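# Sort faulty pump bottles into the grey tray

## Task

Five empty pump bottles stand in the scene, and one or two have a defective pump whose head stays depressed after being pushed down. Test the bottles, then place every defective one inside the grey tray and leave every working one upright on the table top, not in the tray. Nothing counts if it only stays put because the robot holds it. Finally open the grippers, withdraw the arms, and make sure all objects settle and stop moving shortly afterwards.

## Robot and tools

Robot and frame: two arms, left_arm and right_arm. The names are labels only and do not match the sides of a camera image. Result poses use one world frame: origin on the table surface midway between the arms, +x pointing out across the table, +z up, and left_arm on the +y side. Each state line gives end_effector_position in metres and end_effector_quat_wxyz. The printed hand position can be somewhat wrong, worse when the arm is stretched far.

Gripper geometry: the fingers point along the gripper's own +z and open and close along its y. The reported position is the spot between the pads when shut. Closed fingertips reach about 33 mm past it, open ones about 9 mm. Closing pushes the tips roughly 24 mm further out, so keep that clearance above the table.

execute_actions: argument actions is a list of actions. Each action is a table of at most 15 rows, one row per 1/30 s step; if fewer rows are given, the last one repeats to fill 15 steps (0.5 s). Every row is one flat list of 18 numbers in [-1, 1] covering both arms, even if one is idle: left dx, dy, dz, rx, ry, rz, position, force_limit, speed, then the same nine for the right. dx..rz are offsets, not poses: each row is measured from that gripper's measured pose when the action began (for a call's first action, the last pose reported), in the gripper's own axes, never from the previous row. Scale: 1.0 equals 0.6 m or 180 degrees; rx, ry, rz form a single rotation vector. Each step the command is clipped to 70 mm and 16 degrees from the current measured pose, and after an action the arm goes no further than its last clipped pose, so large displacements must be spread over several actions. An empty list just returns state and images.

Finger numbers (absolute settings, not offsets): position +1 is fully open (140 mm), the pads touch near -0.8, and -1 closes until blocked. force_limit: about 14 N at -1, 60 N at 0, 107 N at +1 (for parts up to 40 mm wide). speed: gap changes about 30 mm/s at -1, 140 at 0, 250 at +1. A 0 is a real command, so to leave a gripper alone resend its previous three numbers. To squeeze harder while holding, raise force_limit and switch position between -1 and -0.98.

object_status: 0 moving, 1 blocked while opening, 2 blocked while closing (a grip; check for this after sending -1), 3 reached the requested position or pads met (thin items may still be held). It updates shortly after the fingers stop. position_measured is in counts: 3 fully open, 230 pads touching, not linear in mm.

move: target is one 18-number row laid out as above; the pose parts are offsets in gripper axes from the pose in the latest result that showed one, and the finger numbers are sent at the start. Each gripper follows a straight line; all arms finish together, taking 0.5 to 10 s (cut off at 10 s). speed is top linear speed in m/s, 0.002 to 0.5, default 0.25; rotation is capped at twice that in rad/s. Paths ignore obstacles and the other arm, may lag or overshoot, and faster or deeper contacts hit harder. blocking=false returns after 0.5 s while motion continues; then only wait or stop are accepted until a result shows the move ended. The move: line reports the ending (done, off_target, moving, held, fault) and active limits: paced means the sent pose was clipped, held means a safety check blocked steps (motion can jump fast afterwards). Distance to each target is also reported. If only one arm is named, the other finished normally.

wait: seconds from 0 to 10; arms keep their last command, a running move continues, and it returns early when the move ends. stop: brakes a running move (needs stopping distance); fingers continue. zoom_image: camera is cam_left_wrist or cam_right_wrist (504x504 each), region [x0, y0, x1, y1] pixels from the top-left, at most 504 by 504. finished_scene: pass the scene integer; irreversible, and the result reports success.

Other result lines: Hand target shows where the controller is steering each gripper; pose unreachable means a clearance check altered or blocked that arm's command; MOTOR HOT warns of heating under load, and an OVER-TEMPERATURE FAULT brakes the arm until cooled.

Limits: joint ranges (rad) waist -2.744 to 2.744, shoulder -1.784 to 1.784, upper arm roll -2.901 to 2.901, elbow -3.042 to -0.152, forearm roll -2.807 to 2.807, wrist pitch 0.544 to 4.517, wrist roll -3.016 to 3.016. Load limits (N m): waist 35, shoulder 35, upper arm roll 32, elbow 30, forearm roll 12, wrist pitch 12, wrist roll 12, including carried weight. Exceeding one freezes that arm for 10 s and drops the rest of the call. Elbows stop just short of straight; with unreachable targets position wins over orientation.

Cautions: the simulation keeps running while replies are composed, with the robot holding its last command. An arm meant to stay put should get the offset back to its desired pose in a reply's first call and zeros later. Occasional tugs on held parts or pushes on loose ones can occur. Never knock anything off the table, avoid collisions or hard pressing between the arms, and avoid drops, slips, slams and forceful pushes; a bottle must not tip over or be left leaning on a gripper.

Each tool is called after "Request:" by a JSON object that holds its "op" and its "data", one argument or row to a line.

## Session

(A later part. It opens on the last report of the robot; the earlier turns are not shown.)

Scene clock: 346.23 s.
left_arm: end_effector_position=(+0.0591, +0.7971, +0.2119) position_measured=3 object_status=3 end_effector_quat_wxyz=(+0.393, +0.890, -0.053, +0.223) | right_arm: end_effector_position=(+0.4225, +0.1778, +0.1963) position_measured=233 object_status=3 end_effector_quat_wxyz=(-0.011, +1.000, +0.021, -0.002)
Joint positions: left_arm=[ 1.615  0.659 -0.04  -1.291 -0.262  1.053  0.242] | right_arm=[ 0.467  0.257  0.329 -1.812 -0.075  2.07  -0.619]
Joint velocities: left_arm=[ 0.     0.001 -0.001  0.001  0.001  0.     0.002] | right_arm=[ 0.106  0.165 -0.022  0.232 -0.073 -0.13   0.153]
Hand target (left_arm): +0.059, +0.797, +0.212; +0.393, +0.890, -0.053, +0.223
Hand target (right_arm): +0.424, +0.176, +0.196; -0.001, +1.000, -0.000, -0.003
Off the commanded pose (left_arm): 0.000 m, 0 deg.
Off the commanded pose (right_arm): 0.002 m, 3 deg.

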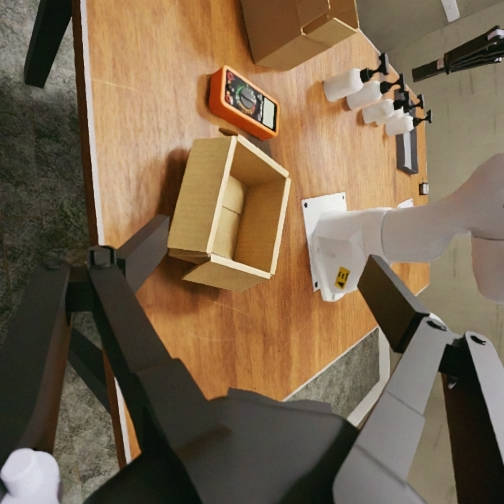

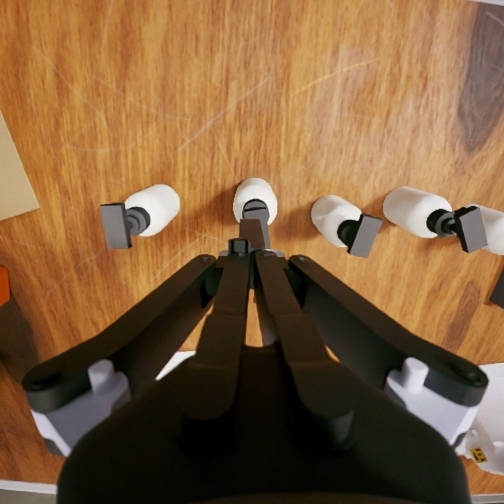

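Request:
{"op": "execute_actions", "data": {
  "actions": []
}}

Request:
{"op": "zoom_image", "data": {
  "camera": "cam_left_wrist",
  "region": [330, 40, 464, 150]
}}

Request:
{"op": "zoom_image", "data": {
  "camera": "cam_right_wrist",
  "region": [150, 150, 330, 270]
}}

Scene clock: 348.07 s.
left_arm: end_effector_position=(+0.0591, +0.7971, +0.2119) position_measured=3 object_status=3 end_effector_quat_wxyz=(+0.393, +0.890, -0.053, +0.223) | right_arm: end_effector_position=(+0.4228, +0.1768, +0.1964) position_measured=233 object_status=3 end_effector_quat_wxyz=(-0.004, +1.000, +0.001, -0.004)
Joint positions: left_arm=[ 1.615  0.659 -0.04  -1.291 -0.262  1.053  0.242] | right_arm=[ 0.474  0.267  0.325 -1.793 -0.084  2.048 -0.573]
Joint velocities: left_arm=[-0.002 -0.001 -0.     0.     0.001  0.001  0.002] | right_arm=[-0.001 -0.     0.001 -0.001 -0.001  0.    -0.   ]
Hand target (left_arm): +0.059, +0.797, +0.212; +0.393, +0.890, -0.053, +0.223
Hand target (right_arm): +0.424, +0.176, +0.196; -0.001, +1.000, -0.000, -0.003
Off the commanded pose (left_arm): 0.000 m, 0 deg.
Off the commanded pose (right_arm): 0.001 m, 0 deg.

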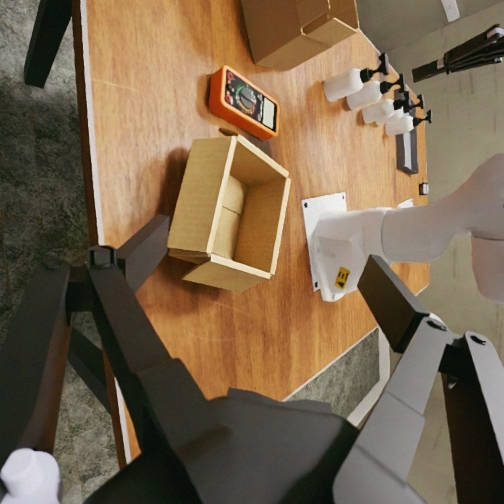

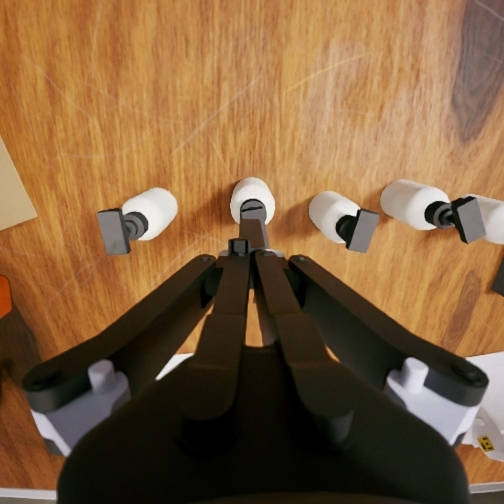

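Region (330, 40, 464, 150) of cam_left_wrist's 504x504 image, scaled by 3.761, with more detail than that image has; it fills the top 414 rows of this view, and the rest is white.

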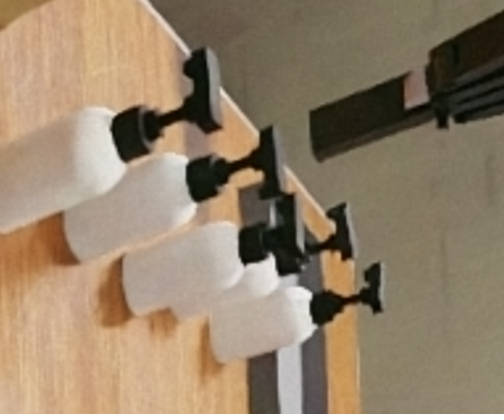

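Region (150, 150, 330, 270) of cam_right_wrist's 504x504 image, scaled by 2.800, with more detail than that image has.

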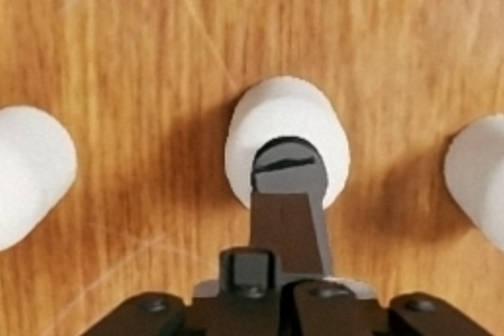

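Request:
{"op": "execute_actions", "data": {
  "actions": [
    [[0,0,0,0,0,0,1,0,0, 0.0001,0,0,-0.0003,0.0003,0,-1,0,1],[0,0,0,0,0,0,1,0,0, 0.0004,0.0001,0.0002,-0.0006,0.0006,0,-1,0,1],[0,0,0,0,0,0,1,0,0, 0.0008,0.0002,0.0006,-0.0009,0.0009,0,-1,0,1],[0,0,0,0,0,0,1,0,0, 0.0013,0.0004,0.0013,-0.0012,0.0012,0,-1,0,1],[0,0,0,0,0,0,1,0,0, 0.0018,0.0006,0.0023,-0.0016,0.0016,0,-1,0,1],[0,0,0,0,0,0,1,0,0, 0.0023,0.0008,0.0038,-0.0019,0.0019,0,-1,0,1],[0,0,0,0,0,0,1,0,0, 0.0027,0.001,0.0057,-0.0022,0.0022,0,-1,0,1],[0,0,0,0,0,0,1,0,0, 0.003,0.0012,0.008,-0.0025,0.0025,0,-1,0,1],[0,0,0,0,0,0,1,0,0, 0.0032,0.0014,0.0107,-0.0025,0.0025,0,-1,0,1],[0,0,0,0,0,0,1,0,0, 0.0033,0.0015,0.0138,-0.0025,0.0025,0,-1,0,1],[0,0,0,0,0,0,1,0,0, 0.0033,0.0015,0.0172,-0.0025,0.0025,0,-1,0,1],[0,0,0,0,0,0,1,0,0, 0.0033,0.0015,0.0209,-0.0025,0.0025,0,-1,0,1],[0,0,0,0,0,0,1,0,0, 0.0033,0.0015,0.0247,-0.0025,0.0025,0,-1,0,1],[0,0,0,0,0,0,1,0,0, 0.0033,0.0015,0.0288,-0.0025,0.0025,0,-1,0,1],[0,0,0,0,0,0,1,0,0, 0.0033,0.0015,0.0329,-0.0025,0.0025,0,-1,0,1]],
    [[0,0,0,0,0,0,1,0,0, 0,0,0.0149,0,0,0,-1,0,1],[0,0,0,0,0,0,1,0,0, 0,0,0.019,0,0,0,-1,0,1],[0,0,0,0,0,0,1,0,0, 0,0,0.0228,0,0,0,-1,0,1],[0,0,0,0,0,0,1,0,0, 0,0,0.0265,0,0,0,-1,0,1],[0,0,0,0,0,0,1,0,0, 0,0,0.0299,0,0,0,-1,0,1],[0,0,0,0,0,0,1,0,0, 0,0,0.033,0,0,0,-1,0,1],[0,0,0,0,0,0,1,0,0, 0,0,0.0357,0,0,0,-1,0,1],[0,0,0,0,0,0,1,0,0, 0,0,0.038,0,0,0,-1,0,1],[0,0,0,0,0,0,1,0,0, 0,0,0.0399,0,0,0,-1,0,1],[0,0,0,0,0,0,1,0,0, 0,0,0.0414,0,0,0,-1,0,1],[0,0,0,0,0,0,1,0,0, 0,0,0.0424,0,0,0,-1,0,1],[0,0,0,0,0,0,1,0,0, 0,0,0.0431,0,0,0,-1,0,1],[0,0,0,0,0,0,1,0,0, 0,0,0.0435,0,0,0,-1,0,1],[0,0,0,0,0,0,1,0,0, 0,0,0.0437,0,0,0,-1,0,1],[0,0,0,0,0,0,1,0,0, 0,0,0.0437,0,0,0,-1,0,1]]
  ]
}}

Request:
{"op": "zoom_image", "data": {
  "camera": "cam_left_wrist",
  "region": [330, 40, 464, 150]
}}

Scene clock: 372.13 s.
left_arm: end_effector_position=(+0.0591, +0.7971, +0.2119) position_measured=3 object_status=3 end_effector_quat_wxyz=(+0.393, +0.890, -0.053, +0.223) | right_arm: end_effector_position=(+0.4217, +0.1756, +0.1623) position_measured=233 object_status=3 end_effector_quat_wxyz=(+0.001, +1.000, +0.006, -0.004)
Joint positions: left_arm=[ 1.615  0.659 -0.04  -1.291 -0.262  1.053  0.242] | right_arm=[ 0.477  0.302  0.324 -1.835 -0.105  2.114 -0.566]
Joint velocities: left_arm=[ 0.     0.001 -0.001 -0.    -0.    -0.     0.001] | right_arm=[-0.002  0.008 -0.    -0.008 -0.006  0.044  0.005]
Hand target (left_arm): +0.059, +0.797, +0.212; +0.393, +0.890, -0.053, +0.223
Hand target (right_arm): +0.422, +0.175, +0.157; +0.002, +1.000, +0.004, -0.003
Off the commanded pose (left_arm): 0.000 m, 0 deg.
Off the commanded pose (right_arm): 0.005 m, 0 deg.

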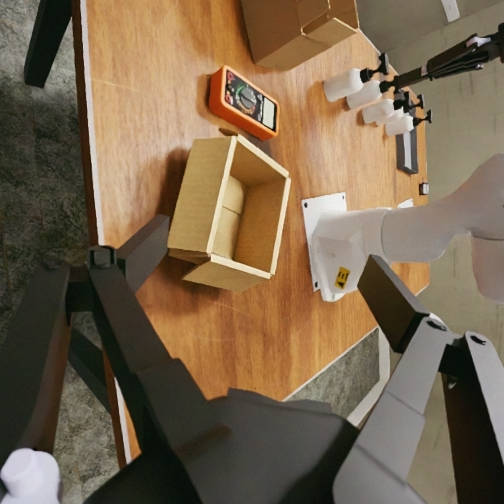

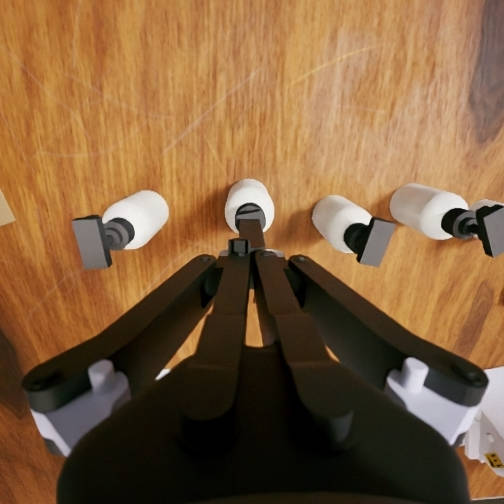

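Region (330, 40, 464, 150) of cam_left_wrist's 504x504 image, scaled by 3.761, with more detail than that image has; it fills the top 414 rows of this view, and the rest is white.

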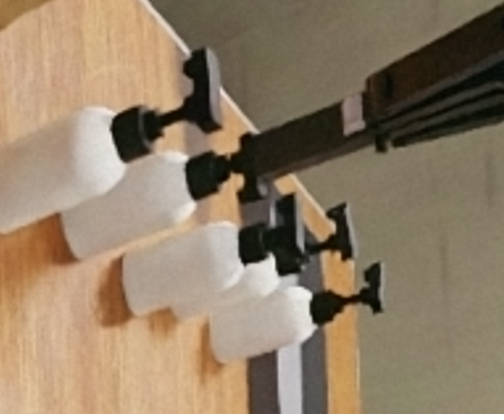

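Request:
{"op": "execute_actions", "data": {
  "actions": [
    [[0,0,0,0,0,0,1,0,0, 0,0,0.0087,0,0,0,-1,0,1],[0,0,0,0,0,0,1,0,0, 0,0,0.0071,0,0,0,-1,0,1],[0,0,0,0,0,0,1,0,0, 0,0,0.0034,0,0,0,-1,0,1],[0,0,0,0,0,0,1,0,0, 0,0,-0.0026,0,0,0,-1,0,1],[0,0,0,0,0,0,1,0,0, 0,0,-0.0105,0,0,0,-1,0,1],[0,0,0,0,0,0,1,0,0, 0,0,-0.0197,0,0,0,-1,0,1],[0,0,0,0,0,0,1,0,0, 0,0,-0.0293,0,0,0,-1,0,1],[0,0,0,0,0,0,1,0,0, 0,0,-0.0385,0,0,0,-1,0,1],[0,0,0,0,0,0,1,0,0, 0,-0.0002,-0.0464,0,0,0,-1,0,1],[0,0,0,0,0,0,1,0,0, -0.0001,-0.0014,-0.0524,0,0,0,-1,0,1],[0,0,0,0,0,0,1,0,0, -0.0004,-0.0043,-0.0561,0,0,0,-1,0,1],[0,0,0,0,0,0,1,0,0, -0.0009,-0.0095,-0.0577,0,0,0,-1,0,1],[0,0,0,0,0,0,1,0,0, -0.0016,-0.0171,-0.058,0,0,0,-1,0,1],[0,0,0,0,0,0,1,0,0, -0.0026,-0.0272,-0.058,0,0,0,-1,0,1],[0,0,0,0,0,0,1,0,0, -0.0038,-0.0396,-0.058,0,0,0,-1,0,1]],
    [[0,0,0,0,0,0,1,0,0, -0.0134,-0.0262,0.001,-0.0064,-0.0025,0.0045,-1,0,1],[0,0,0,0,0,0,1,0,0, -0.0149,-0.0423,0.0015,-0.0064,-0.0025,0.0045,-1,0,1],[0,0,0,0,0,0,1,0,0, -0.0166,-0.0596,0.002,-0.0064,-0.0025,0.0045,-1,0,1],[0,0,0,0,0,0,1,0,0, -0.0183,-0.0775,0.002,-0.0064,-0.0025,0.0045,-1,0,1],[0,0,0,0,0,0,1,0,0, -0.02,-0.0954,0.0025,-0.0064,-0.0025,0.0045,-1,0,1],[0,0,0,0,0,0,1,0,0, -0.0217,-0.1127,0.003,-0.0064,-0.0025,0.0045,-1,0,1],[0,0,0,0,0,0,1,0,0, -0.0233,-0.1288,0.003,-0.0064,-0.0025,0.0045,-1,0,1],[0,0,0,0,0,0,1,0,0, -0.0247,-0.1434,0.0035,-0.0064,-0.0025,0.0045,-1,0,1],[0,0,0,0,0,0,1,0,0, -0.0259,-0.1558,0.0035,-0.0064,-0.0025,0.0045,-1,0,1],[0,0,0,0,0,0,1,0,0, -0.0268,-0.1659,0.004,-0.0064,-0.0025,0.0045,-1,0,1],[0,0,0,0,0,0,1,0,0, -0.0276,-0.1735,0.004,-0.0064,-0.0025,0.0045,-1,0,1],[0,0,0,0,0,0,1,0,0, -0.0281,-0.1787,0.004,-0.0064,-0.0025,0.0045,-1,0,1],[0,0,0,0,0,0,1,0,0, -0.0283,-0.1816,0.004,-0.0064,-0.0025,0.0045,-1,0,1],[0,0,0,0,0,0,1,0,0, -0.0285,-0.1828,0.004,-0.0064,-0.0025,0.0045,-1,0,1],[0,0,0,0,0,0,1,0,0, -0.0285,-0.183,0.004,-0.0064,-0.0025,0.0045,-1,0,1]]
  ]
}}

Scene clock: 400.17 s.
left_arm: end_effector_position=(+0.0591, +0.7971, +0.2119) position_measured=3 object_status=3 end_effector_quat_wxyz=(+0.393, +0.890, -0.053, +0.223) | right_arm: end_effector_position=(+0.4075, +0.3084, +0.2017) position_measured=233 object_status=3 end_effector_quat_wxyz=(-0.021, +0.999, +0.024, +0.005)
Joint positions: left_arm=[ 1.615  0.659 -0.04  -1.291 -0.262  1.053  0.242] | right_arm=[ 0.666  0.584  0.313 -1.318 -0.17   1.916 -0.464]
Joint velocities: left_arm=[ 0.001  0.001 -0.     0.002 -0.001  0.    -0.001] | right_arm=[ 0.192  0.278 -0.088  0.461 -0.035 -0.274  0.139]
Hand target (left_arm): +0.059, +0.797, +0.212; +0.393, +0.890, -0.053, +0.223
Hand target (right_arm): +0.410, +0.302, +0.201; -0.004, +1.000, -0.001, +0.003
Off the commanded pose (left_arm): 0.000 m, 0 deg.
Off the commanded pose (right_arm): 0.007 m, 4 deg.

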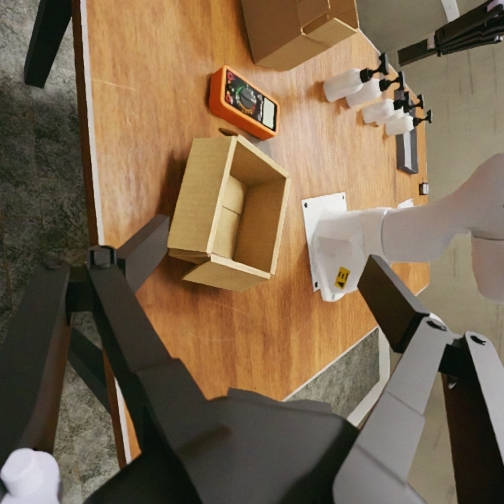

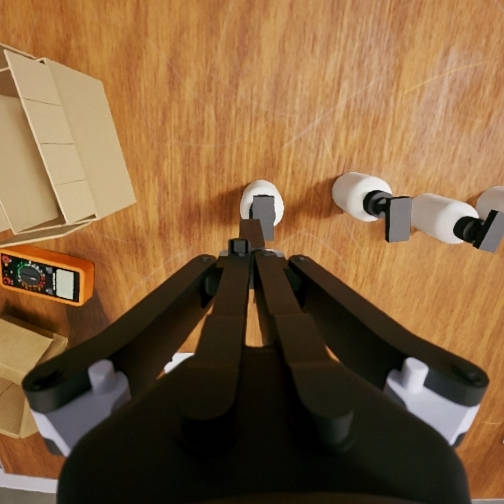

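Request:
{"op": "execute_actions", "data": {
  "actions": []
}}

Request:
{"op": "zoom_image", "data": {
  "camera": "cam_left_wrist",
  "region": [316, 30, 450, 140]
}}

Request:
{"op": "zoom_image", "data": {
  "camera": "cam_right_wrist",
  "region": [170, 150, 350, 270]
}}

Scene clock: 402.10 s.
left_arm: end_effector_position=(+0.0591, +0.7971, +0.2119) position_measured=3 object_status=3 end_effector_quat_wxyz=(+0.393, +0.890, -0.053, +0.223) | right_arm: end_effector_position=(+0.4091, +0.3028, +0.2011) position_measured=233 object_status=3 end_effector_quat_wxyz=(-0.006, +1.000, +0.001, +0.002)
Joint positions: left_arm=[ 1.615  0.659 -0.04  -1.291 -0.262  1.053  0.242] | right_arm=[ 0.676  0.602  0.302 -1.28  -0.174  1.869 -0.422]
Joint velocities: left_arm=[ 0.     0.001  0.002 -0.     0.001  0.001  0.   ] | right_arm=[-0.001 -0.     0.001 -0.     0.001 -0.001 -0.   ]
Hand target (left_arm): +0.059, +0.797, +0.212; +0.393, +0.890, -0.053, +0.223
Hand target (right_arm): +0.410, +0.302, +0.201; -0.004, +1.000, -0.001, +0.003
Off the commanded pose (left_arm): 0.000 m, 0 deg.
Off the commanded pose (right_arm): 0.002 m, 1 deg.

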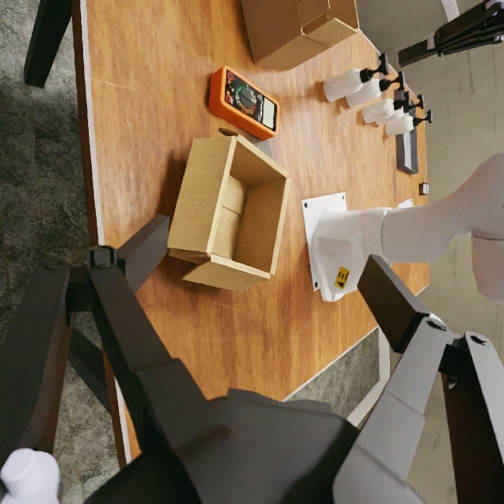

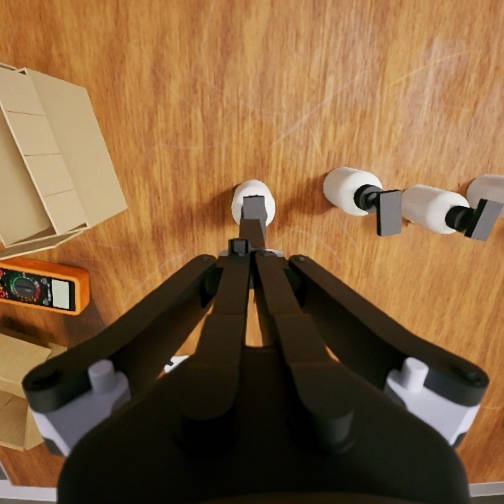

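Region (316, 30, 450, 140) of cam_left_wrist's 504x504 image, scaled by 3.761, with more detail than that image has; it fills the top 414 rows of this view, and the rest is white.

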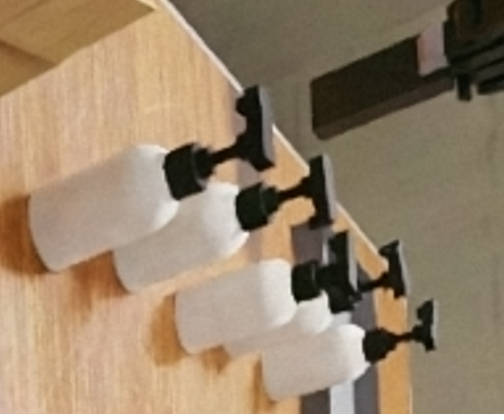

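Region (170, 150, 350, 270) of cam_right_wrist's 504x504 image, scaled by 2.800, with more detail than that image has.

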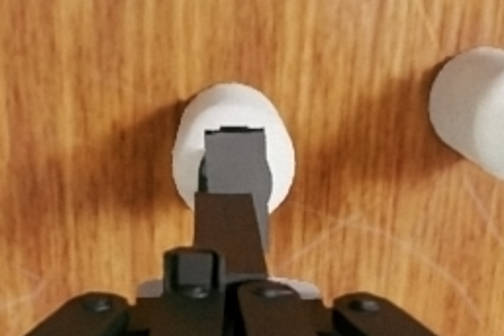

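Request:
{"op": "execute_actions", "data": {
  "actions": [
    [[0,0,0,0,0,0,1,0,0, -0.0001,0.0001,0,-0.0005,-0.0002,0,-1,0,1],[0,0,0,0,0,0,1,0,0, -0.0004,0.0004,0.0002,-0.001,-0.0003,0,-1,0,1],[0,0,0,0,0,0,1,0,0, -0.0008,0.0008,0.0007,-0.0014,-0.0005,0,-1,0,1],[0,0,0,0,0,0,1,0,0, -0.0013,0.0013,0.0015,-0.0019,-0.0007,0,-1,0,1],[0,0,0,0,0,0,1,0,0, -0.0018,0.0018,0.0027,-0.0024,-0.0008,0,-1,0,1],[0,0,0,0,0,0,1,0,0, -0.0023,0.0023,0.0044,-0.0029,-0.001,0,-1,0,1],[0,0,0,0,0,0,1,0,0, -0.0027,0.0027,0.0066,-0.0033,-0.0011,0,-1,0,1],[0,0,0,0,0,0,1,0,0, -0.003,0.003,0.0093,-0.0038,-0.0013,0,-1,0,1],[0,0,0,0,0,0,1,0,0, -0.0032,0.0032,0.0124,-0.0038,-0.0013,0,-1,0,1],[0,0,0,0,0,0,1,0,0, -0.0033,0.0033,0.016,-0.0038,-0.0013,0,-1,0,1],[0,0,0,0,0,0,1,0,0, -0.0033,0.0033,0.0199,-0.0038,-0.0013,0,-1,0,1],[0,0,0,0,0,0,1,0,0, -0.0033,0.0033,0.0241,-0.0038,-0.0013,0,-1,0,1],[0,0,0,0,0,0,1,0,0, -0.0033,0.0033,0.0286,-0.0038,-0.0013,0,-1,0,1],[0,0,0,0,0,0,1,0,0, -0.0033,0.0033,0.0333,-0.0038,-0.0013,0,-1,0,1],[0,0,0,0,0,0,1,0,0, -0.0033,0.0033,0.038,-0.0038,-0.0013,0,-1,0,1]],
    [[0,0,0,0,0,0,1,0,0, 0,0,0.0172,0,0,0,-1,0,1],[0,0,0,0,0,0,1,0,0, 0,0,0.0219,0,0,0,-1,0,1],[0,0,0,0,0,0,1,0,0, 0,0,0.0264,0,0,0,-1,0,1],[0,0,0,0,0,0,1,0,0, 0,0,0.0306,0,0,0,-1,0,1],[0,0,0,0,0,0,1,0,0, 0,0,0.0345,0,0,0,-1,0,1],[0,0,0,0,0,0,1,0,0, 0,0,0.0381,0,0,0,-1,0,1],[0,0,0,0,0,0,1,0,0, 0,0,0.0412,0,0,0,-1,0,1],[0,0,0,0,0,0,1,0,0, 0,0,0.0439,0,0,0,-1,0,1],[0,0,0,0,0,0,1,0,0, 0,0,0.0461,0,0,0,-1,0,1],[0,0,0,0,0,0,1,0,0, 0,0,0.0478,0,0,0,-1,0,1],[0,0,0,0,0,0,1,0,0, 0,0,0.049,0,0,0,-1,0,1],[0,0,0,0,0,0,1,0,0, 0,0,0.0498,0,0,0,-1,0,1],[0,0,0,0,0,0,1,0,0, 0,0,0.0503,0,0,0,-1,0,1],[0,0,0,0,0,0,1,0,0, 0,0,0.0505,0,0,0,-1,0,1],[0,0,0,0,0,0,1,0,0, 0,0,0.0505,0,0,0,-1,0,1]]
  ]
}}

Request:
{"op": "zoom_image", "data": {
  "camera": "cam_left_wrist",
  "region": [316, 30, 450, 140]
}}

Scene clock: 421.87 s.
left_arm: end_effector_position=(+0.0591, +0.7971, +0.2119) position_measured=3 object_status=3 end_effector_quat_wxyz=(+0.393, +0.890, -0.053, +0.223) | right_arm: end_effector_position=(+0.4023, +0.2999, +0.1597) position_measured=233 object_status=3 end_effector_quat_wxyz=(+0.002, +1.000, +0.005, -0.006)
Joint positions: left_arm=[ 1.615  0.659 -0.04  -1.291 -0.262  1.053  0.242] | right_arm=[ 0.677  0.627  0.298 -1.343 -0.177  1.934 -0.421]
Joint velocities: left_arm=[ 0. -0.  0. -0. -0. -0.  0.] | right_arm=[ 0.    -0.001 -0.007 -0.019  0.001  0.052  0.001]
Hand target (left_arm): +0.059, +0.797, +0.212; +0.393, +0.890, -0.053, +0.223
Hand target (right_arm): +0.405, +0.300, +0.157; +0.001, +1.000, +0.003, -0.003
Off the commanded pose (left_arm): 0.000 m, 0 deg.
Off the commanded pose (right_arm): 0.004 m, 0 deg.

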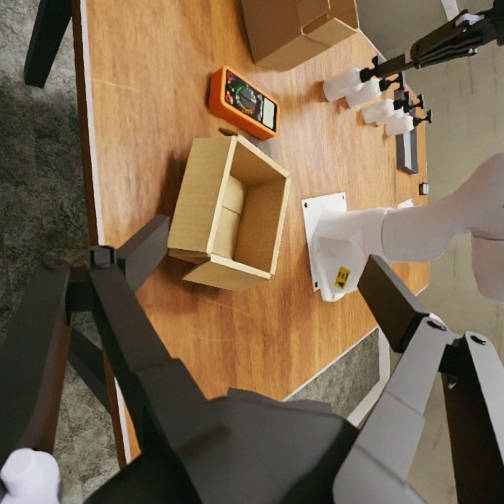

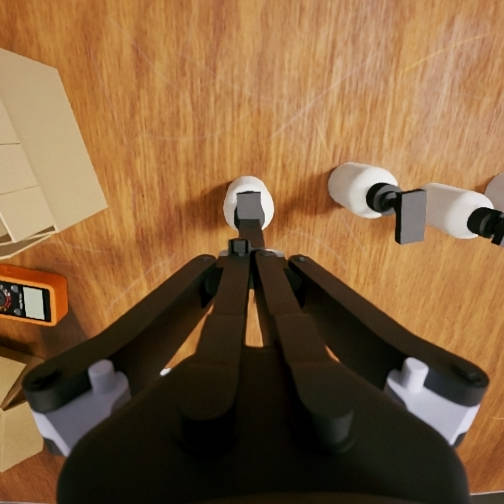

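Region (316, 30, 450, 140) of cam_left_wrist's 504x504 image, scaled by 3.761, with more detail than that image has; it fills the top 414 rows of this view, and the rest is white.

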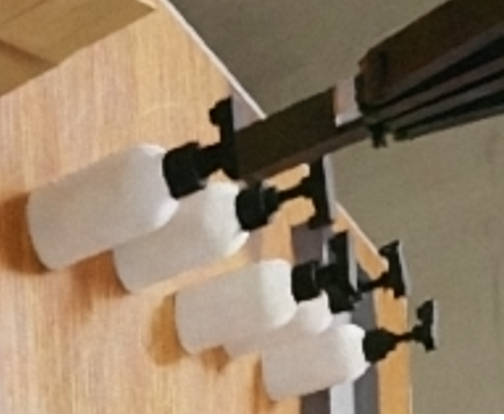

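Request:
{"op": "execute_actions", "data": {
  "actions": [
    [[0,0,0,0,0,0,1,0,0, 0.003,0,0.004,0,0.002,0.001,-1,0,1],[0,0,0,0,0,0,1,0,0, 0.003,0,0.0025,0,0.002,0.001,-1,0,1],[0,0,0,0,0,0,1,0,0, 0.003,0,-0.001,0,0.002,0.001,-1,0,1],[0,0,0,0,0,0,1,0,0, 0.003,0,-0.006,0,0.002,0.001,-1,0,1],[0,0,0,0,0,0,1,0,0, 0.003,0,-0.012,0.0003,0.0023,0.0014,-1,0,1],[0,0,0,0,0,0,1,0,0, 0.0035,0,-0.018,0.0006,0.0026,0.0018,0.2,0,1],[0,0,0,0,0,0,1,0,0, 0.0042,0,-0.0235,0.0008,0.003,0.0022,0.2,0,1],[0,0,0,0,0,0,1,0,0, 0.005,0,-0.028,0.001,0.0033,0.0026,0.2,0,1],[0,0,0,0,0,0,1,0,0, 0.0057,0,-0.031,0.0012,0.0036,0.003,0.2,0,1],[0,0,0,0,0,0,1,0,0, 0.0063,0,-0.0327,0.0013,0.0038,0.0032,0.2,0,1],[0,0,0,0,0,0,1,0,0, 0.0067,0,-0.0333,0.0013,0.0038,0.0032,0.2,0,1]]
  ]
}}

Scene clock: 471.23 s.
left_arm: end_effector_position=(+0.0591, +0.7971, +0.2119) position_measured=3 object_status=3 end_effector_quat_wxyz=(+0.393, +0.890, -0.053, +0.223) | right_arm: end_effector_position=(+0.4070, +0.3028, +0.1805) position_measured=122 object_status=0 end_effector_quat_wxyz=(-0.005, +1.000, +0.003, +0.002)
Joint positions: left_arm=[ 1.615  0.659 -0.04  -1.291 -0.262  1.053  0.242] | right_arm=[ 0.679  0.61   0.297 -1.32  -0.177  1.914 -0.42 ]
Joint velocities: left_arm=[ 0.001 -0.     0.001 -0.001 -0.    -0.001  0.001] | right_arm=[ 0.002 -0.002 -0.001  0.013  0.    -0.034  0.004]
Hand target (left_arm): +0.059, +0.797, +0.212; +0.393, +0.890, -0.053, +0.223
Hand target (right_arm): +0.407, +0.300, +0.180; -0.000, +1.000, +0.000, +0.000
Off the commanded pose (left_arm): 0.000 m, 0 deg.
Off the commanded pose (right_arm): 0.003 m, 1 deg.

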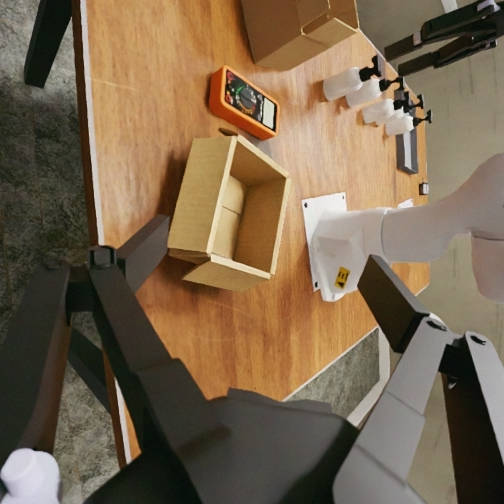

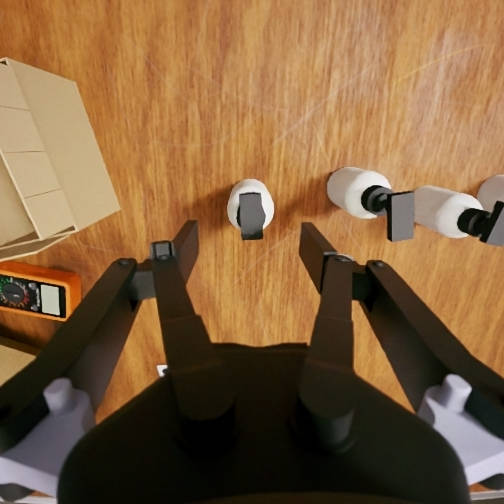

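Request:
{"op": "execute_actions", "data": {
  "actions": []
}}

Request:
{"op": "zoom_image", "data": {
  "camera": "cam_left_wrist",
  "region": [316, 10, 476, 140]
}}

Request:
{"op": "zoom_image", "data": {
  "camera": "cam_right_wrist",
  "region": [160, 150, 340, 270]
}}

Scene clock: 473.27 s.
left_arm: end_effector_position=(+0.0591, +0.7971, +0.2119) position_measured=3 object_status=3 end_effector_quat_wxyz=(+0.393, +0.890, -0.053, +0.223) | right_arm: end_effector_position=(+0.4062, +0.3010, +0.1800) position_measured=104 object_status=3 end_effector_quat_wxyz=(-0.002, +1.000, +0.002, +0.000)
Joint positions: left_arm=[ 1.615  0.659 -0.04  -1.291 -0.262  1.053  0.242] | right_arm=[ 0.679  0.61   0.297 -1.32  -0.177  1.907 -0.419]
Joint velocities: left_arm=[-0.     0.001 -0.001  0.     0.001  0.    -0.001] | right_arm=[-0.001  0.    -0.001  0.001 -0.    -0.001  0.001]
Hand target (left_arm): +0.059, +0.797, +0.212; +0.393, +0.890, -0.053, +0.223
Hand target (right_arm): +0.407, +0.300, +0.180; -0.000, +1.000, +0.000, +0.000
Off the commanded pose (left_arm): 0.000 m, 0 deg.
Off the commanded pose (right_arm): 0.001 m, 0 deg.

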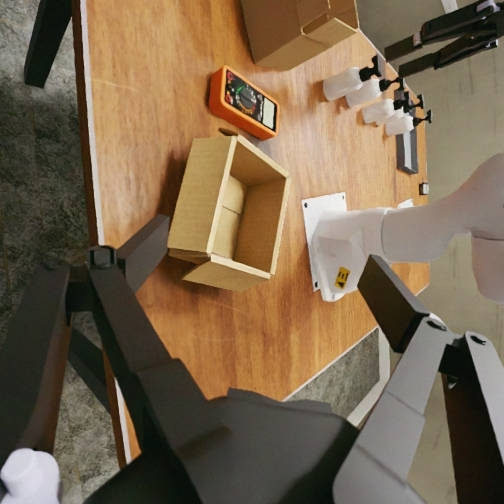

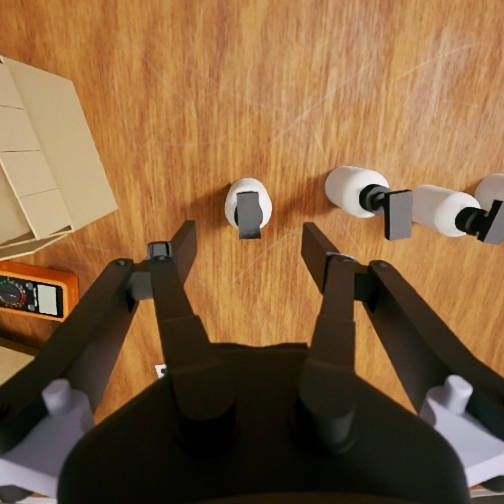

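Region (316, 10, 476, 140) of cam_left_wrist's 504x504 image, scaled by 3.150, with more detail than that image has; it fills the top 410 rows of this view, and the rest is white.

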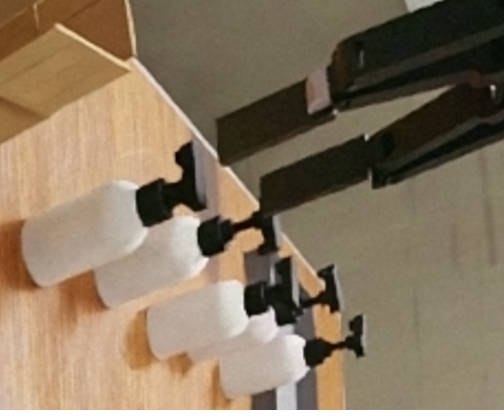

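Region (160, 150, 340, 270) of cam_right_wrist's 504x504 image, scaled by 2.800, with more detail than that image has.

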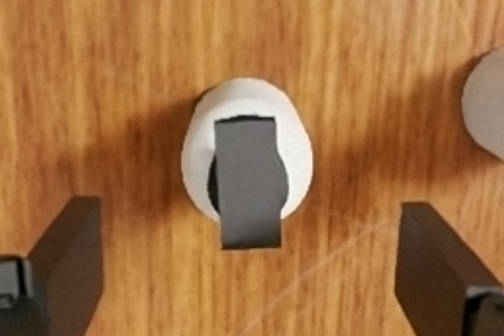

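Request:
{"op": "execute_actions", "data": {
  "actions": [
    [[0,0,0,0,0,0,1,0,0, 0.0003,-0.0003,0.0001,0,0,0,0.2,0,1],[0,0,0,0,0,0,1,0,0, 0.0007,-0.0007,0.0008,-0.0003,0,0.0003,0.2,0,1],[0,0,0,0,0,0,1,0,0, 0.0012,-0.0012,0.0024,-0.0006,0,0.0006,0.2,0,1],[0,0,0,0,0,0,1,0,0, 0.0018,-0.0017,0.0053,-0.0009,0,0.0009,0.2,0,1],[0,0,0,0,0,0,1,0,0, 0.0024,-0.0023,0.0097,-0.0012,0,0.0012,0.2,0,1],[0,0,0,0,0,0,1,0,0, 0.0029,-0.0028,0.0157,-0.0012,0,0.0012,0.2,0,1],[0,0,0,0,0,0,1,0,0, 0.0033,-0.0031,0.0233,-0.0012,0,0.0012,0.2,0,1],[0,0,0,0,0,0,1,0,0, 0.0035,-0.0033,0.0324,-0.0012,0,0.0012,0.2,0,1],[0,0,0,0,0,0,1,0,0, 0.0035,-0.0033,0.0428,-0.0012,0,0.0012,0.2,0,1],[0,0,0,0,0,0,1,0,0, 0.0035,-0.0033,0.0544,-0.0012,0,0.0012,0.2,0,1],[0,0,0,0,0,0,1,0,0, 0.0035,-0.0033,0.0668,-0.0012,0,0.0012,0.2,0,1],[0,0,0,0,0,0,1,0,0, 0.0035,-0.0033,0.0799,-0.0012,0,0.0012,0.2,0,1],[0,0,0,0,0,0,1,0,0, 0.0035,-0.0033,0.0934,-0.0012,0,0.0012,0.2,0,1],[0,0,0,0,0,0,1,0,0, 0.0035,-0.0033,0.1068,-0.0012,0,0.0012,0.2,0,1],[0,0,0,0,0,0,1,0,0, 0.0035,-0.0033,0.1199,-0.0012,0,0.0012,0.2,0,1]],
    [[0,0,0,0,0,0,1,0,0, 0.01,-0.009,0.0457,0.005,0.005,0.002,0.2,0,1],[0,0,0,0,0,0,1,0,0, 0.01,-0.009,0.0573,0.005,0.005,0.002,0.2,0,1],[0,0,0,0,0,0,1,0,0, 0.01,-0.009,0.0677,0.005,0.005,0.002,0.2,0,1],[0,0,0,0,0,0,1,0,0, 0.01,-0.009,0.0768,0.005,0.005,0.002,0.2,0,1],[0,0,0,0,0,0,1,0,0, 0.01,-0.009,0.0843,0.005,0.005,0.002,0.2,0,1],[0,0,0,0,0,0,1,0,0, 0.01,-0.009,0.0903,0.005,0.005,0.002,0.2,0,1],[0,0,0,0,0,0,1,0,0, 0.01,-0.009,0.0947,0.005,0.005,0.002,0.2,0,1],[0,0,0,0,0,0,1,0,0, 0.01,-0.009,0.0977,0.005,0.005,0.002,0.2,0,1],[0,0,0,0,0,0,1,0,0, 0.01,-0.009,0.0993,0.005,0.005,0.002,0.2,0,1],[0,0,0,0,0,0,1,0,0, 0.01,-0.009,0.1,0.005,0.005,0.002,0.2,0,1],[0,0,0,0,0,0,1,0,0, 0.01,-0.009,0.1001,0.005,0.005,0.002,0.2,0,1],[0,0,0,0,0,0,1,0,0, 0.01,-0.009,0.1001,0.005,0.005,0.002,0.2,0,1],[0,0,0,0,0,0,1,0,0, 0.01,-0.009,0.1001,0.005,0.005,0.002,0.2,0,1],[0,0,0,0,0,0,1,0,0, 0.01,-0.009,0.1001,0.005,0.005,0.002,-1,0,-0.3],[0,0,0,0,0,0,1,0,0, 0.01,-0.009,0.1001,0.005,0.005,0.002,-1,0,-0.3]]
  ]
}}

Scene clock: 508.50 s.
left_arm: end_effector_position=(+0.0591, +0.7971, +0.2119) position_measured=3 object_status=3 end_effector_quat_wxyz=(+0.393, +0.890, -0.053, +0.223) | right_arm: end_effector_position=(+0.4059, +0.2969, +0.0666) position_measured=108 object_status=0 end_effector_quat_wxyz=(+0.007, +1.000, +0.003, -0.004)
Joint positions: left_arm=[ 1.615  0.659 -0.04  -1.291 -0.262  1.053  0.242] | right_arm=[ 0.685  0.723  0.272 -1.423 -0.208  2.101 -0.403]
Joint velocities: left_arm=[-0.001 -0.001 -0.    -0.001 -0.    -0.001  0.003] | right_arm=[ 0.008 -0.    -0.004 -0.001 -0.003  0.073  0.013]
Hand target (left_arm): +0.059, +0.797, +0.212; +0.393, +0.890, -0.053, +0.223
Hand target (right_arm): +0.409, +0.301, +0.068; +0.001, +1.000, +0.001, +0.002
Off the commanded pose (left_arm): 0.000 m, 0 deg.
Off the commanded pose (right_arm): 0.005 m, 1 deg.

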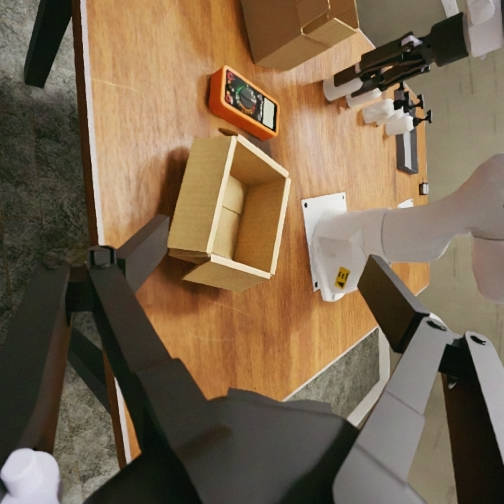

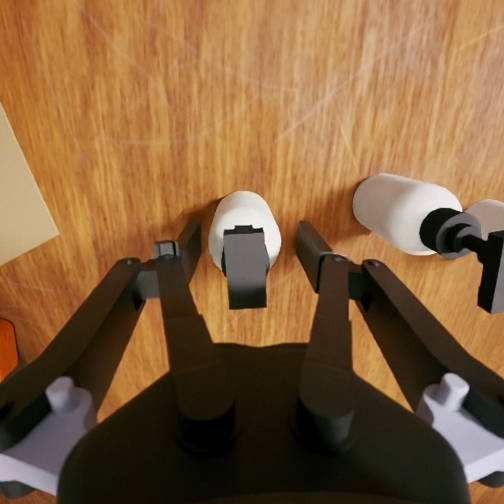

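Request:
{"op": "execute_actions", "data": {
  "actions": []
}}

Request:
{"op": "zoom_image", "data": {
  "camera": "cam_left_wrist",
  "region": [310, 10, 480, 150]
}}

Scene clock: 510.30 s.
left_arm: end_effector_position=(+0.0591, +0.7971, +0.2119) position_measured=3 object_status=3 end_effector_quat_wxyz=(+0.393, +0.890, -0.053, +0.223) | right_arm: end_effector_position=(+0.4073, +0.3006, +0.0680) position_measured=160 object_status=2 end_effector_quat_wxyz=(+0.002, +1.000, +0.002, -0.001)
Joint positions: left_arm=[ 1.615  0.659 -0.04  -1.291 -0.262  1.053  0.242] | right_arm=[ 0.686  0.723  0.272 -1.423 -0.209  2.113 -0.399]
Joint velocities: left_arm=[-0.    -0.002  0.001 -0.001 -0.001  0.    -0.001] | right_arm=[-0.    -0.    -0.001 -0.     0.001  0.001 -0.002]
Hand target (left_arm): +0.059, +0.797, +0.212; +0.393, +0.890, -0.053, +0.223
Hand target (right_arm): +0.409, +0.301, +0.068; +0.001, +1.000, +0.001, +0.002
Off the commanded pose (left_arm): 0.000 m, 0 deg.
Off the commanded pose (right_arm): 0.002 m, 0 deg.

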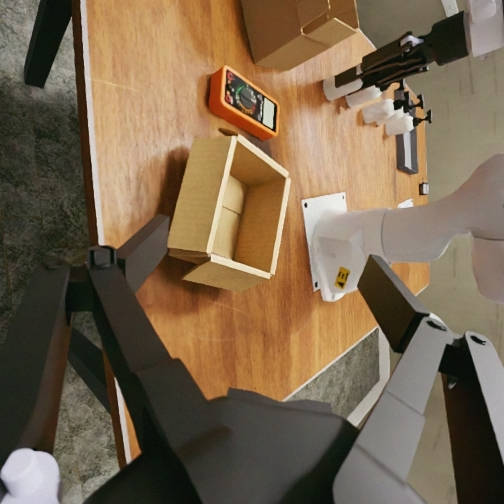

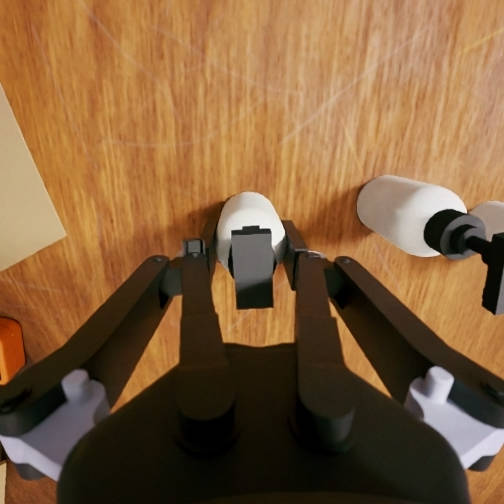

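Region (310, 10, 480, 150) of cam_left_wrist's 504x504 image, scaled by 2.965, with more detail than that image has; it fills the top 415 rows of this view, and the rest is white.

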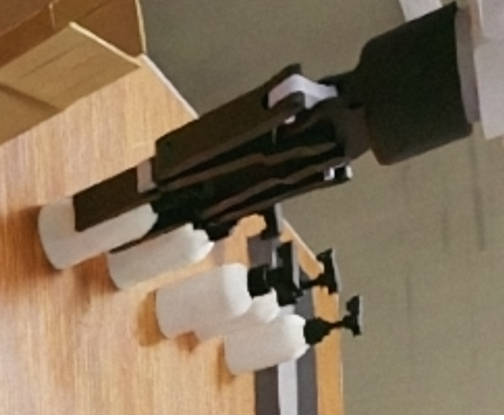

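Request:
{"op": "execute_actions", "data": {
  "actions": [
    [[0,0,0,0,0,0,1,0,0, 0,0,-0.0002,0,0,0,-1,0,-0.3],[0,0,0,0,0,0,1,0,0, 0,0,-0.0018,0,0,0,-1,0,-0.3],[0,0,0,0,0,0,1,0,0, 0,0,-0.0057,0,0,0,-1,0,-0.3],[0,0,0,0,0,0,1,0,0, 0,0,-0.0125,0,0,0,-1,0,-0.3],[0,0,0,0,0,0,1,0,0, 0,0,-0.0225,0,0,0,-1,0,-0.3],[0,0,0,0,0,0,1,0,0, 0,0,-0.0359,0,0,0,-1,0,-0.3],[0,0,0,0,0,0,1,0,0, 0,0,-0.0523,0,0,0,-1,0,-0.3],[0,0,0,0,0,0,1,0,0, 0,0,-0.0714,0,0,0,-1,0,-0.3],[0,0,0,0,0,0,1,0,0, 0,0.0001,-0.0927,0,0,0,-1,0,-0.3],[0,0,0,0,0,0,1,0,0, 0,0.0004,-0.1156,0,0,0.0001,-1,0,-0.3],[0,0,0,0,0,0,1,0,0, 0.0002,0.0013,-0.1392,0,0,0.0002,-1,0,-0.3],[0,0,0,0,0,0,1,0,0, 0.0004,0.0029,-0.1627,0,0,0.0005,-1,0,-0.3],[0,0,0,0,0,0,1,0,0, 0.0007,0.0056,-0.1856,0,0,0.0009,-1,0,-0.3],[0,0,0,0,0,0,1,0,0, 0.0012,0.0094,-0.2069,0,0,0.0015,-1,0,-0.3],[0,0,0,0,0,0,1,0,0, 0.0018,0.0145,-0.226,0,0,0.0024,-1,0,-0.3]],
    [[0,0,0,0,0,0,1,0,0, -0.0113,0.0368,-0.0693,-0.0095,-0.0064,0.0034,-1,0,-0.3],[0,0,0,0,0,0,1,0,0, -0.0103,0.0448,-0.0828,-0.0095,-0.0064,0.0048,-1,0,-0.3],[0,0,0,0,0,0,1,0,0, -0.009,0.0546,-0.0932,-0.0095,-0.0064,0.0064,-1,0,-0.3],[0,0,0,0,0,0,1,0,0, -0.0076,0.0659,-0.1004,-0.0095,-0.0064,0.0083,-1,0,-0.3],[0,0,0,0,0,0,1,0,0, -0.006,0.079,-0.1047,-0.0095,-0.0064,0.0106,-1,0,-0.3],[0,0,0,0,0,0,1,0,0, -0.0041,0.0939,-0.1066,-0.0095,-0.0064,0.0131,-1,0,-0.3],[0,0,0,0,0,0,1,0,0, -0.002,0.1105,-0.1074,-0.0095,-0.0064,0.016,-1,0,-0.3],[0,0,0,0,0,0,1,0,0, 0.0003,0.1289,-0.108,-0.0095,-0.0064,0.0193,-1,0,-0.3],[0,0,0,0,0,0,1,0,0, 0.0029,0.149,-0.1086,-0.0095,-0.0064,0.0231,-1,0,-0.3],[0,0,0,0,0,0,1,0,0, 0.0056,0.1706,-0.1092,-0.0095,-0.0064,0.0272,-1,0,-0.3],[0,0,0,0,0,0,1,0,0, 0.0085,0.194,-0.1099,-0.0095,-0.0064,0.0318,-1,0,-0.3],[0,0,0,0,0,0,1,0,0, 0.0117,0.2188,-0.1107,-0.0095,-0.0064,0.0369,-1,0,-0.3],[0,0,0,0,0,0,1,0,0, 0.015,0.2451,-0.1115,-0.0095,-0.0064,0.0425,-1,0,-0.3],[0,0,0,0,0,0,1,0,0, 0.0185,0.2728,-0.1123,-0.0095,-0.0064,0.0486,-1,0,-0.3],[0,0,0,0,0,0,1,0,0, 0.0221,0.3016,-0.1131,-0.0095,-0.0064,0.0553,-1,0,-0.3]]
  ]
}}

Request:
{"op": "execute_actions", "data": {
  "actions": [
    [[0,0,0,0,0,0,1,0,0, 0.0317,0.0756,-0.0045,0.0064,0.0045,0.0211,-1,0,-0.3],[0,0,0,0,0,0,1,0,0, 0.0396,0.1058,-0.0042,0.0064,0.0045,0.0289,-1,0,-0.3],[0,0,0,0,0,0,1,0,0, 0.0477,0.1369,-0.0039,0.0064,0.0045,0.0372,-1,0,-0.3],[0,0,0,0,0,0,1,0,0, 0.056,0.1688,-0.0037,0.0064,0.0045,0.0461,-1,0,-0.3],[0,0,0,0,0,0,1,0,0, 0.0645,0.2011,-0.0034,0.0064,0.0045,0.0557,-1,0,-0.3],[0,0,0,0,0,0,1,0,0, 0.0731,0.234,-0.0031,0.0064,0.0045,0.0658,-1,0,-0.3],[0,0,0,0,0,0,1,0,0, 0.0817,0.2671,-0.0029,0.0064,0.0045,0.0764,-1,0,-0.3],[0,0,0,0,0,0,1,0,0, 0.0904,0.3004,-0.0026,0.0064,0.0045,0.0876,-1,0,-0.3],[0,0,0,0,0,0,1,0,0, 0.0991,0.3336,-0.0023,0.0064,0.0045,0.0992,-1,0,-0.3],[0,0,0,0,0,0,1,0,0, 0.1077,0.3667,-0.0021,0.0064,0.0045,0.1114,-1,0,-0.3],[0,0,0,0,0,0,1,0,0, 0.1163,0.3996,-0.0018,0.0064,0.0045,0.1237,-1,0,-0.3],[0,0,0,0,0,0,1,0,0, 0.1248,0.432,-0.0015,0.0064,0.0045,0.1364,-1,0,-0.3],[0,0,0,0,0,0,1,0,0, 0.1331,0.4638,-0.0013,0.0064,0.0045,0.1492,-1,0,-0.3],[0,0,0,0,0,0,1,0,0, 0.1412,0.4949,-0.001,0.0064,0.0045,0.1622,-1,0,-0.3],[0,0,0,0,0,0,1,0,0, 0.1491,0.5251,-0.0008,0.0064,0.0045,0.1753,-1,0,-0.3]]
  ]
}}

Request:
{"op": "execute_actions", "data": {
  "actions": [
    [[0,0,0,0,0,0,1,0,0, 0.0661,0.0759,0,0,0,0.0414,-1,0,-0.3],[0,0,0,0,0,0,1,0,0, 0.0852,0.0979,0,0,0,0.0539,-1,0,-0.3],[0,0,0,0,0,0,1,0,0, 0.1035,0.1189,0.0005,0,0,0.0661,-1,0,-0.3],[0,0,0,0,0,0,1,0,0, 0.1209,0.1389,0.0038,0,0,0.0777,-1,0,-0.3],[0,0,0,0,0,0,1,0,0, 0.1373,0.1577,0.0112,0,0,0.0888,-1,0,-0.3],[0,0,0,0,0,0,1,0,0, 0.1528,0.1755,0.0231,0,0,0.0992,-1,0,-0.3],[0,0,0,0,0,0,1,0,0, 0.1671,0.192,0.0388,0,0,0.1092,-1,0,-0.3],[0,0,0,0,0,0,1,0,0, 0.1804,0.2073,0.0571,0,0,0.1181,-1,0,-0.3],[0,0,0,0,0,0,1,0,0, 0.1926,0.2212,0.0762,0,0,0.1263,-1,0,-0.3],[0,0,0,0,0,0,1,0,0, 0.2036,0.2338,0.0945,0,0,0.1336,-1,0,-0.3],[0,0,0,0,0,0,1,0,0, 0.2134,0.2451,0.1102,0,0,0.1403,-1,0,-0.3],[0,0,0,0,0,0,1,0,0, 0.2221,0.2551,0.1221,0,0,0.1461,-1,0,-0.3],[0,0,0,0,0,0,1,0,0, 0.2296,0.2637,0.1295,0,0,0.1512,-1,0,-0.3],[0,0,0,0,0,0,1,0,0, 0.236,0.2711,0.1328,0,0,0.1556,-1,0,-0.3],[0,0,0,0,0,0,1,0,0, 0.2414,0.2773,0.1333,0,0,0.1592,-1,0,-0.3]]
  ]
}}

Scene clock: 631.30 s.
left_arm: end_effector_position=(+0.0591, +0.7971, +0.2119) position_measured=3 object_status=3 end_effector_quat_wxyz=(+0.393, +0.890, -0.053, +0.223) | right_arm: end_effector_position=(+0.4167, +0.1599, +0.2304) position_measured=160 object_status=2 end_effector_quat_wxyz=(+0.018, +0.997, -0.076, -0.005)
Joint positions: left_arm=[ 1.615  0.659 -0.04  -1.291 -0.262  1.053  0.242] | right_arm=[ 0.526  0.218  0.268 -1.757 -0.072  1.932 -0.429]
Joint velocities: left_arm=[ 0.    -0.001 -0.001 -0.    -0.     0.    -0.002] | right_arm=[-0.467 -1.027 -0.215 -1.374  0.279  0.189 -0.09 ]
Hand target (left_arm): +0.059, +0.797, +0.212; +0.393, +0.890, -0.053, +0.223
Hand target (right_arm): +0.424, +0.129, +0.232; +0.008, +0.996, -0.093, -0.006
Off the commanded pose (left_arm): 0.000 m, 0 deg.
Off the commanded pose (right_arm): 0.034 m, 3 deg.

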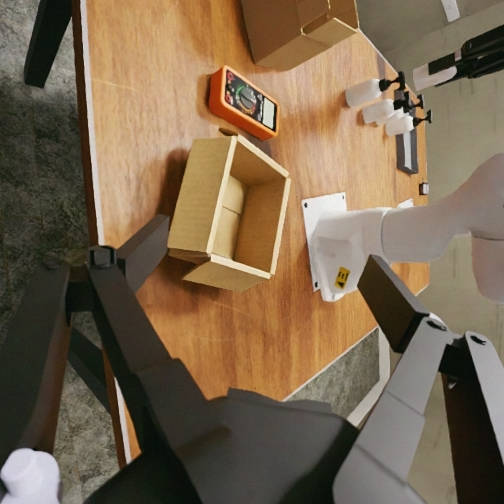

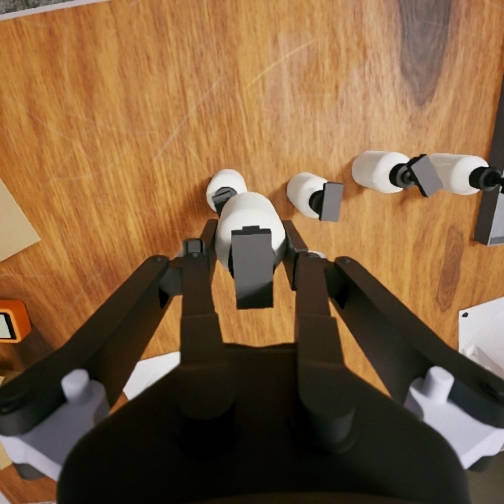

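Scene clock: 631.80 s.
left_arm: end_effector_position=(+0.0591, +0.7971, +0.2119) position_measured=3 object_status=3 end_effector_quat_wxyz=(+0.393, +0.890, -0.053, +0.223) | right_arm: end_effector_position=(+0.4482, -0.1196, +0.2378) position_measured=160 object_status=2 end_effector_quat_wxyz=(+0.016, +0.953, -0.304, +0.000)
Joint positions: left_arm=[ 1.615  0.659 -0.04  -1.291 -0.262  1.053  0.242] | right_arm=[ 0.29  -0.302  0.045 -2.344 -0.011  2.019 -0.442]
Joint velocities: left_arm=[-0.     0.001  0.001 -0.001  0.001  0.    -0.001] | right_arm=[-0.575 -0.784 -0.582 -0.713 -0.066  0.037  0.012]
Hand target (left_arm): +0.059, +0.797, +0.212; +0.393, +0.890, -0.053, +0.223
Hand target (right_arm): +0.452, -0.159, +0.238; +0.010, +0.939, -0.344, +0.004
Off the commanded pose (left_arm): 0.000 m, 0 deg.
Off the commanded pose (right_arm): 0.046 m, 5 deg.

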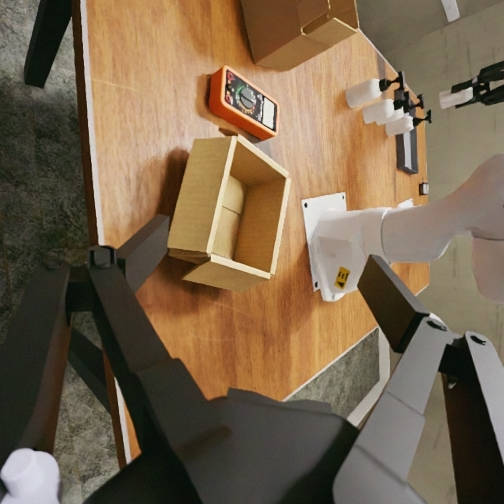

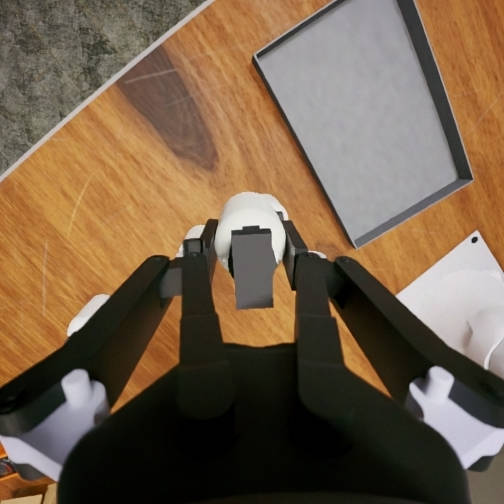

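Scene clock: 632.30 s.
left_arm: end_effector_position=(+0.0591, +0.7971, +0.2119) position_measured=3 object_status=3 end_effector_quat_wxyz=(+0.393, +0.890, -0.053, +0.223) | right_arm: end_effector_position=(+0.4486, -0.3268, +0.1715) position_measured=160 object_status=2 end_effector_quat_wxyz=(+0.027, +0.860, -0.510, -0.018)
Joint positions: left_arm=[ 1.615  0.659 -0.04  -1.291 -0.262  1.053  0.242] | right_arm=[ 0.019 -0.367 -0.158 -2.573 -0.097  2.148 -0.398]
Joint velocities: left_arm=[ 0.    -0.001  0.001  0.     0.    -0.    -0.   ] | right_arm=[-0.308  0.254 -0.222 -0.141 -0.114  0.386  0.063]
Hand target (left_arm): +0.059, +0.797, +0.212; +0.393, +0.890, -0.053, +0.223
Hand target (right_arm): +0.465, -0.342, +0.168; +0.016, +0.848, -0.530, +0.004
Off the commanded pose (left_arm): 0.000 m, 0 deg.
Off the commanded pose (right_arm): 0.026 m, 4 deg.

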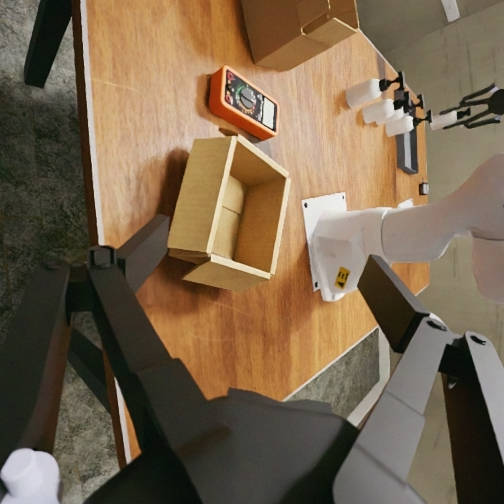

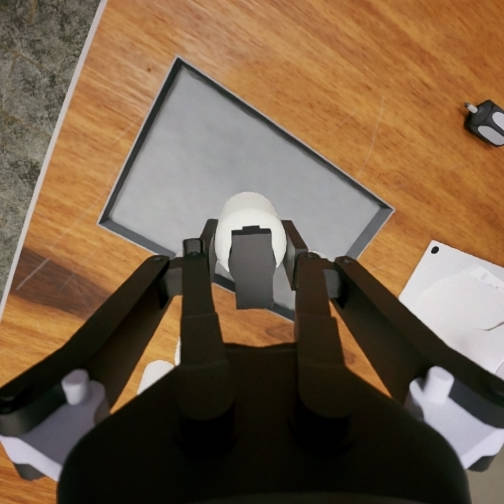

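Request:
{"op": "execute_actions", "data": {
  "actions": []
}}

Request:
{"op": "zoom_image", "data": {
  "camera": "cam_left_wrist",
  "region": [340, 60, 504, 200]
}}

Scene clock: 633.43 s.
left_arm: end_effector_position=(+0.0591, +0.7971, +0.2119) position_measured=3 object_status=3 end_effector_quat_wxyz=(+0.393, +0.890, -0.053, +0.223) | right_arm: end_effector_position=(+0.4647, -0.3404, +0.1680) position_measured=160 object_status=2 end_effector_quat_wxyz=(+0.016, +0.849, -0.528, +0.002)
Joint positions: left_arm=[ 1.615  0.659 -0.04  -1.291 -0.262  1.053  0.242] | right_arm=[-0.001 -0.354 -0.172 -2.579 -0.11   2.215 -0.38 ]
Joint velocities: left_arm=[ 0.001 -0.    -0.     0.002 -0.001  0.     0.001] | right_arm=[-0.    -0.001  0.001 -0.001  0.001  0.001  0.001]
Hand target (left_arm): +0.059, +0.797, +0.212; +0.393, +0.890, -0.053, +0.223
Hand target (right_arm): +0.465, -0.342, +0.168; +0.016, +0.848, -0.530, +0.004
Off the commanded pose (left_arm): 0.000 m, 0 deg.
Off the commanded pose (right_arm): 0.006 m, 0 deg.

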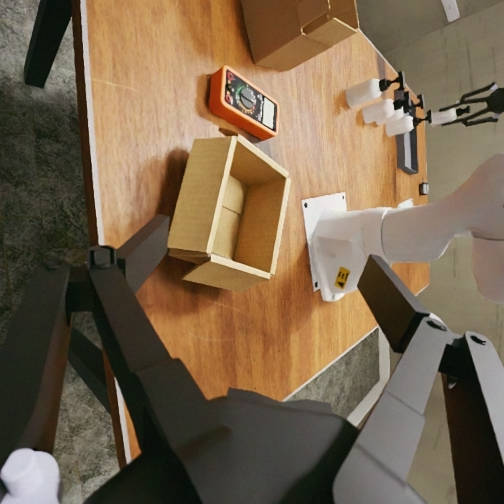

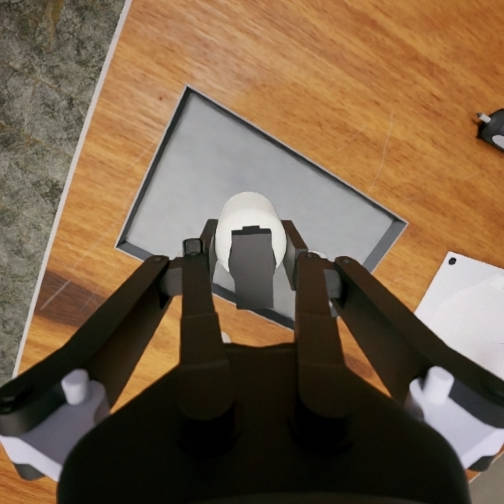

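Region (340, 60, 504, 200) of cam_left_wrist's 504x504 image, scaled by 3.073, with more detail than that image has; it fills the top 430 rows of this view, and the rest is white.

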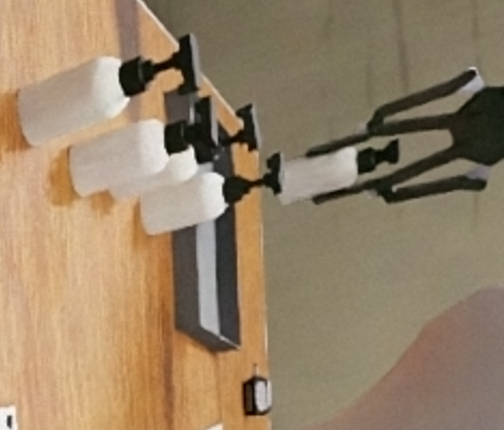

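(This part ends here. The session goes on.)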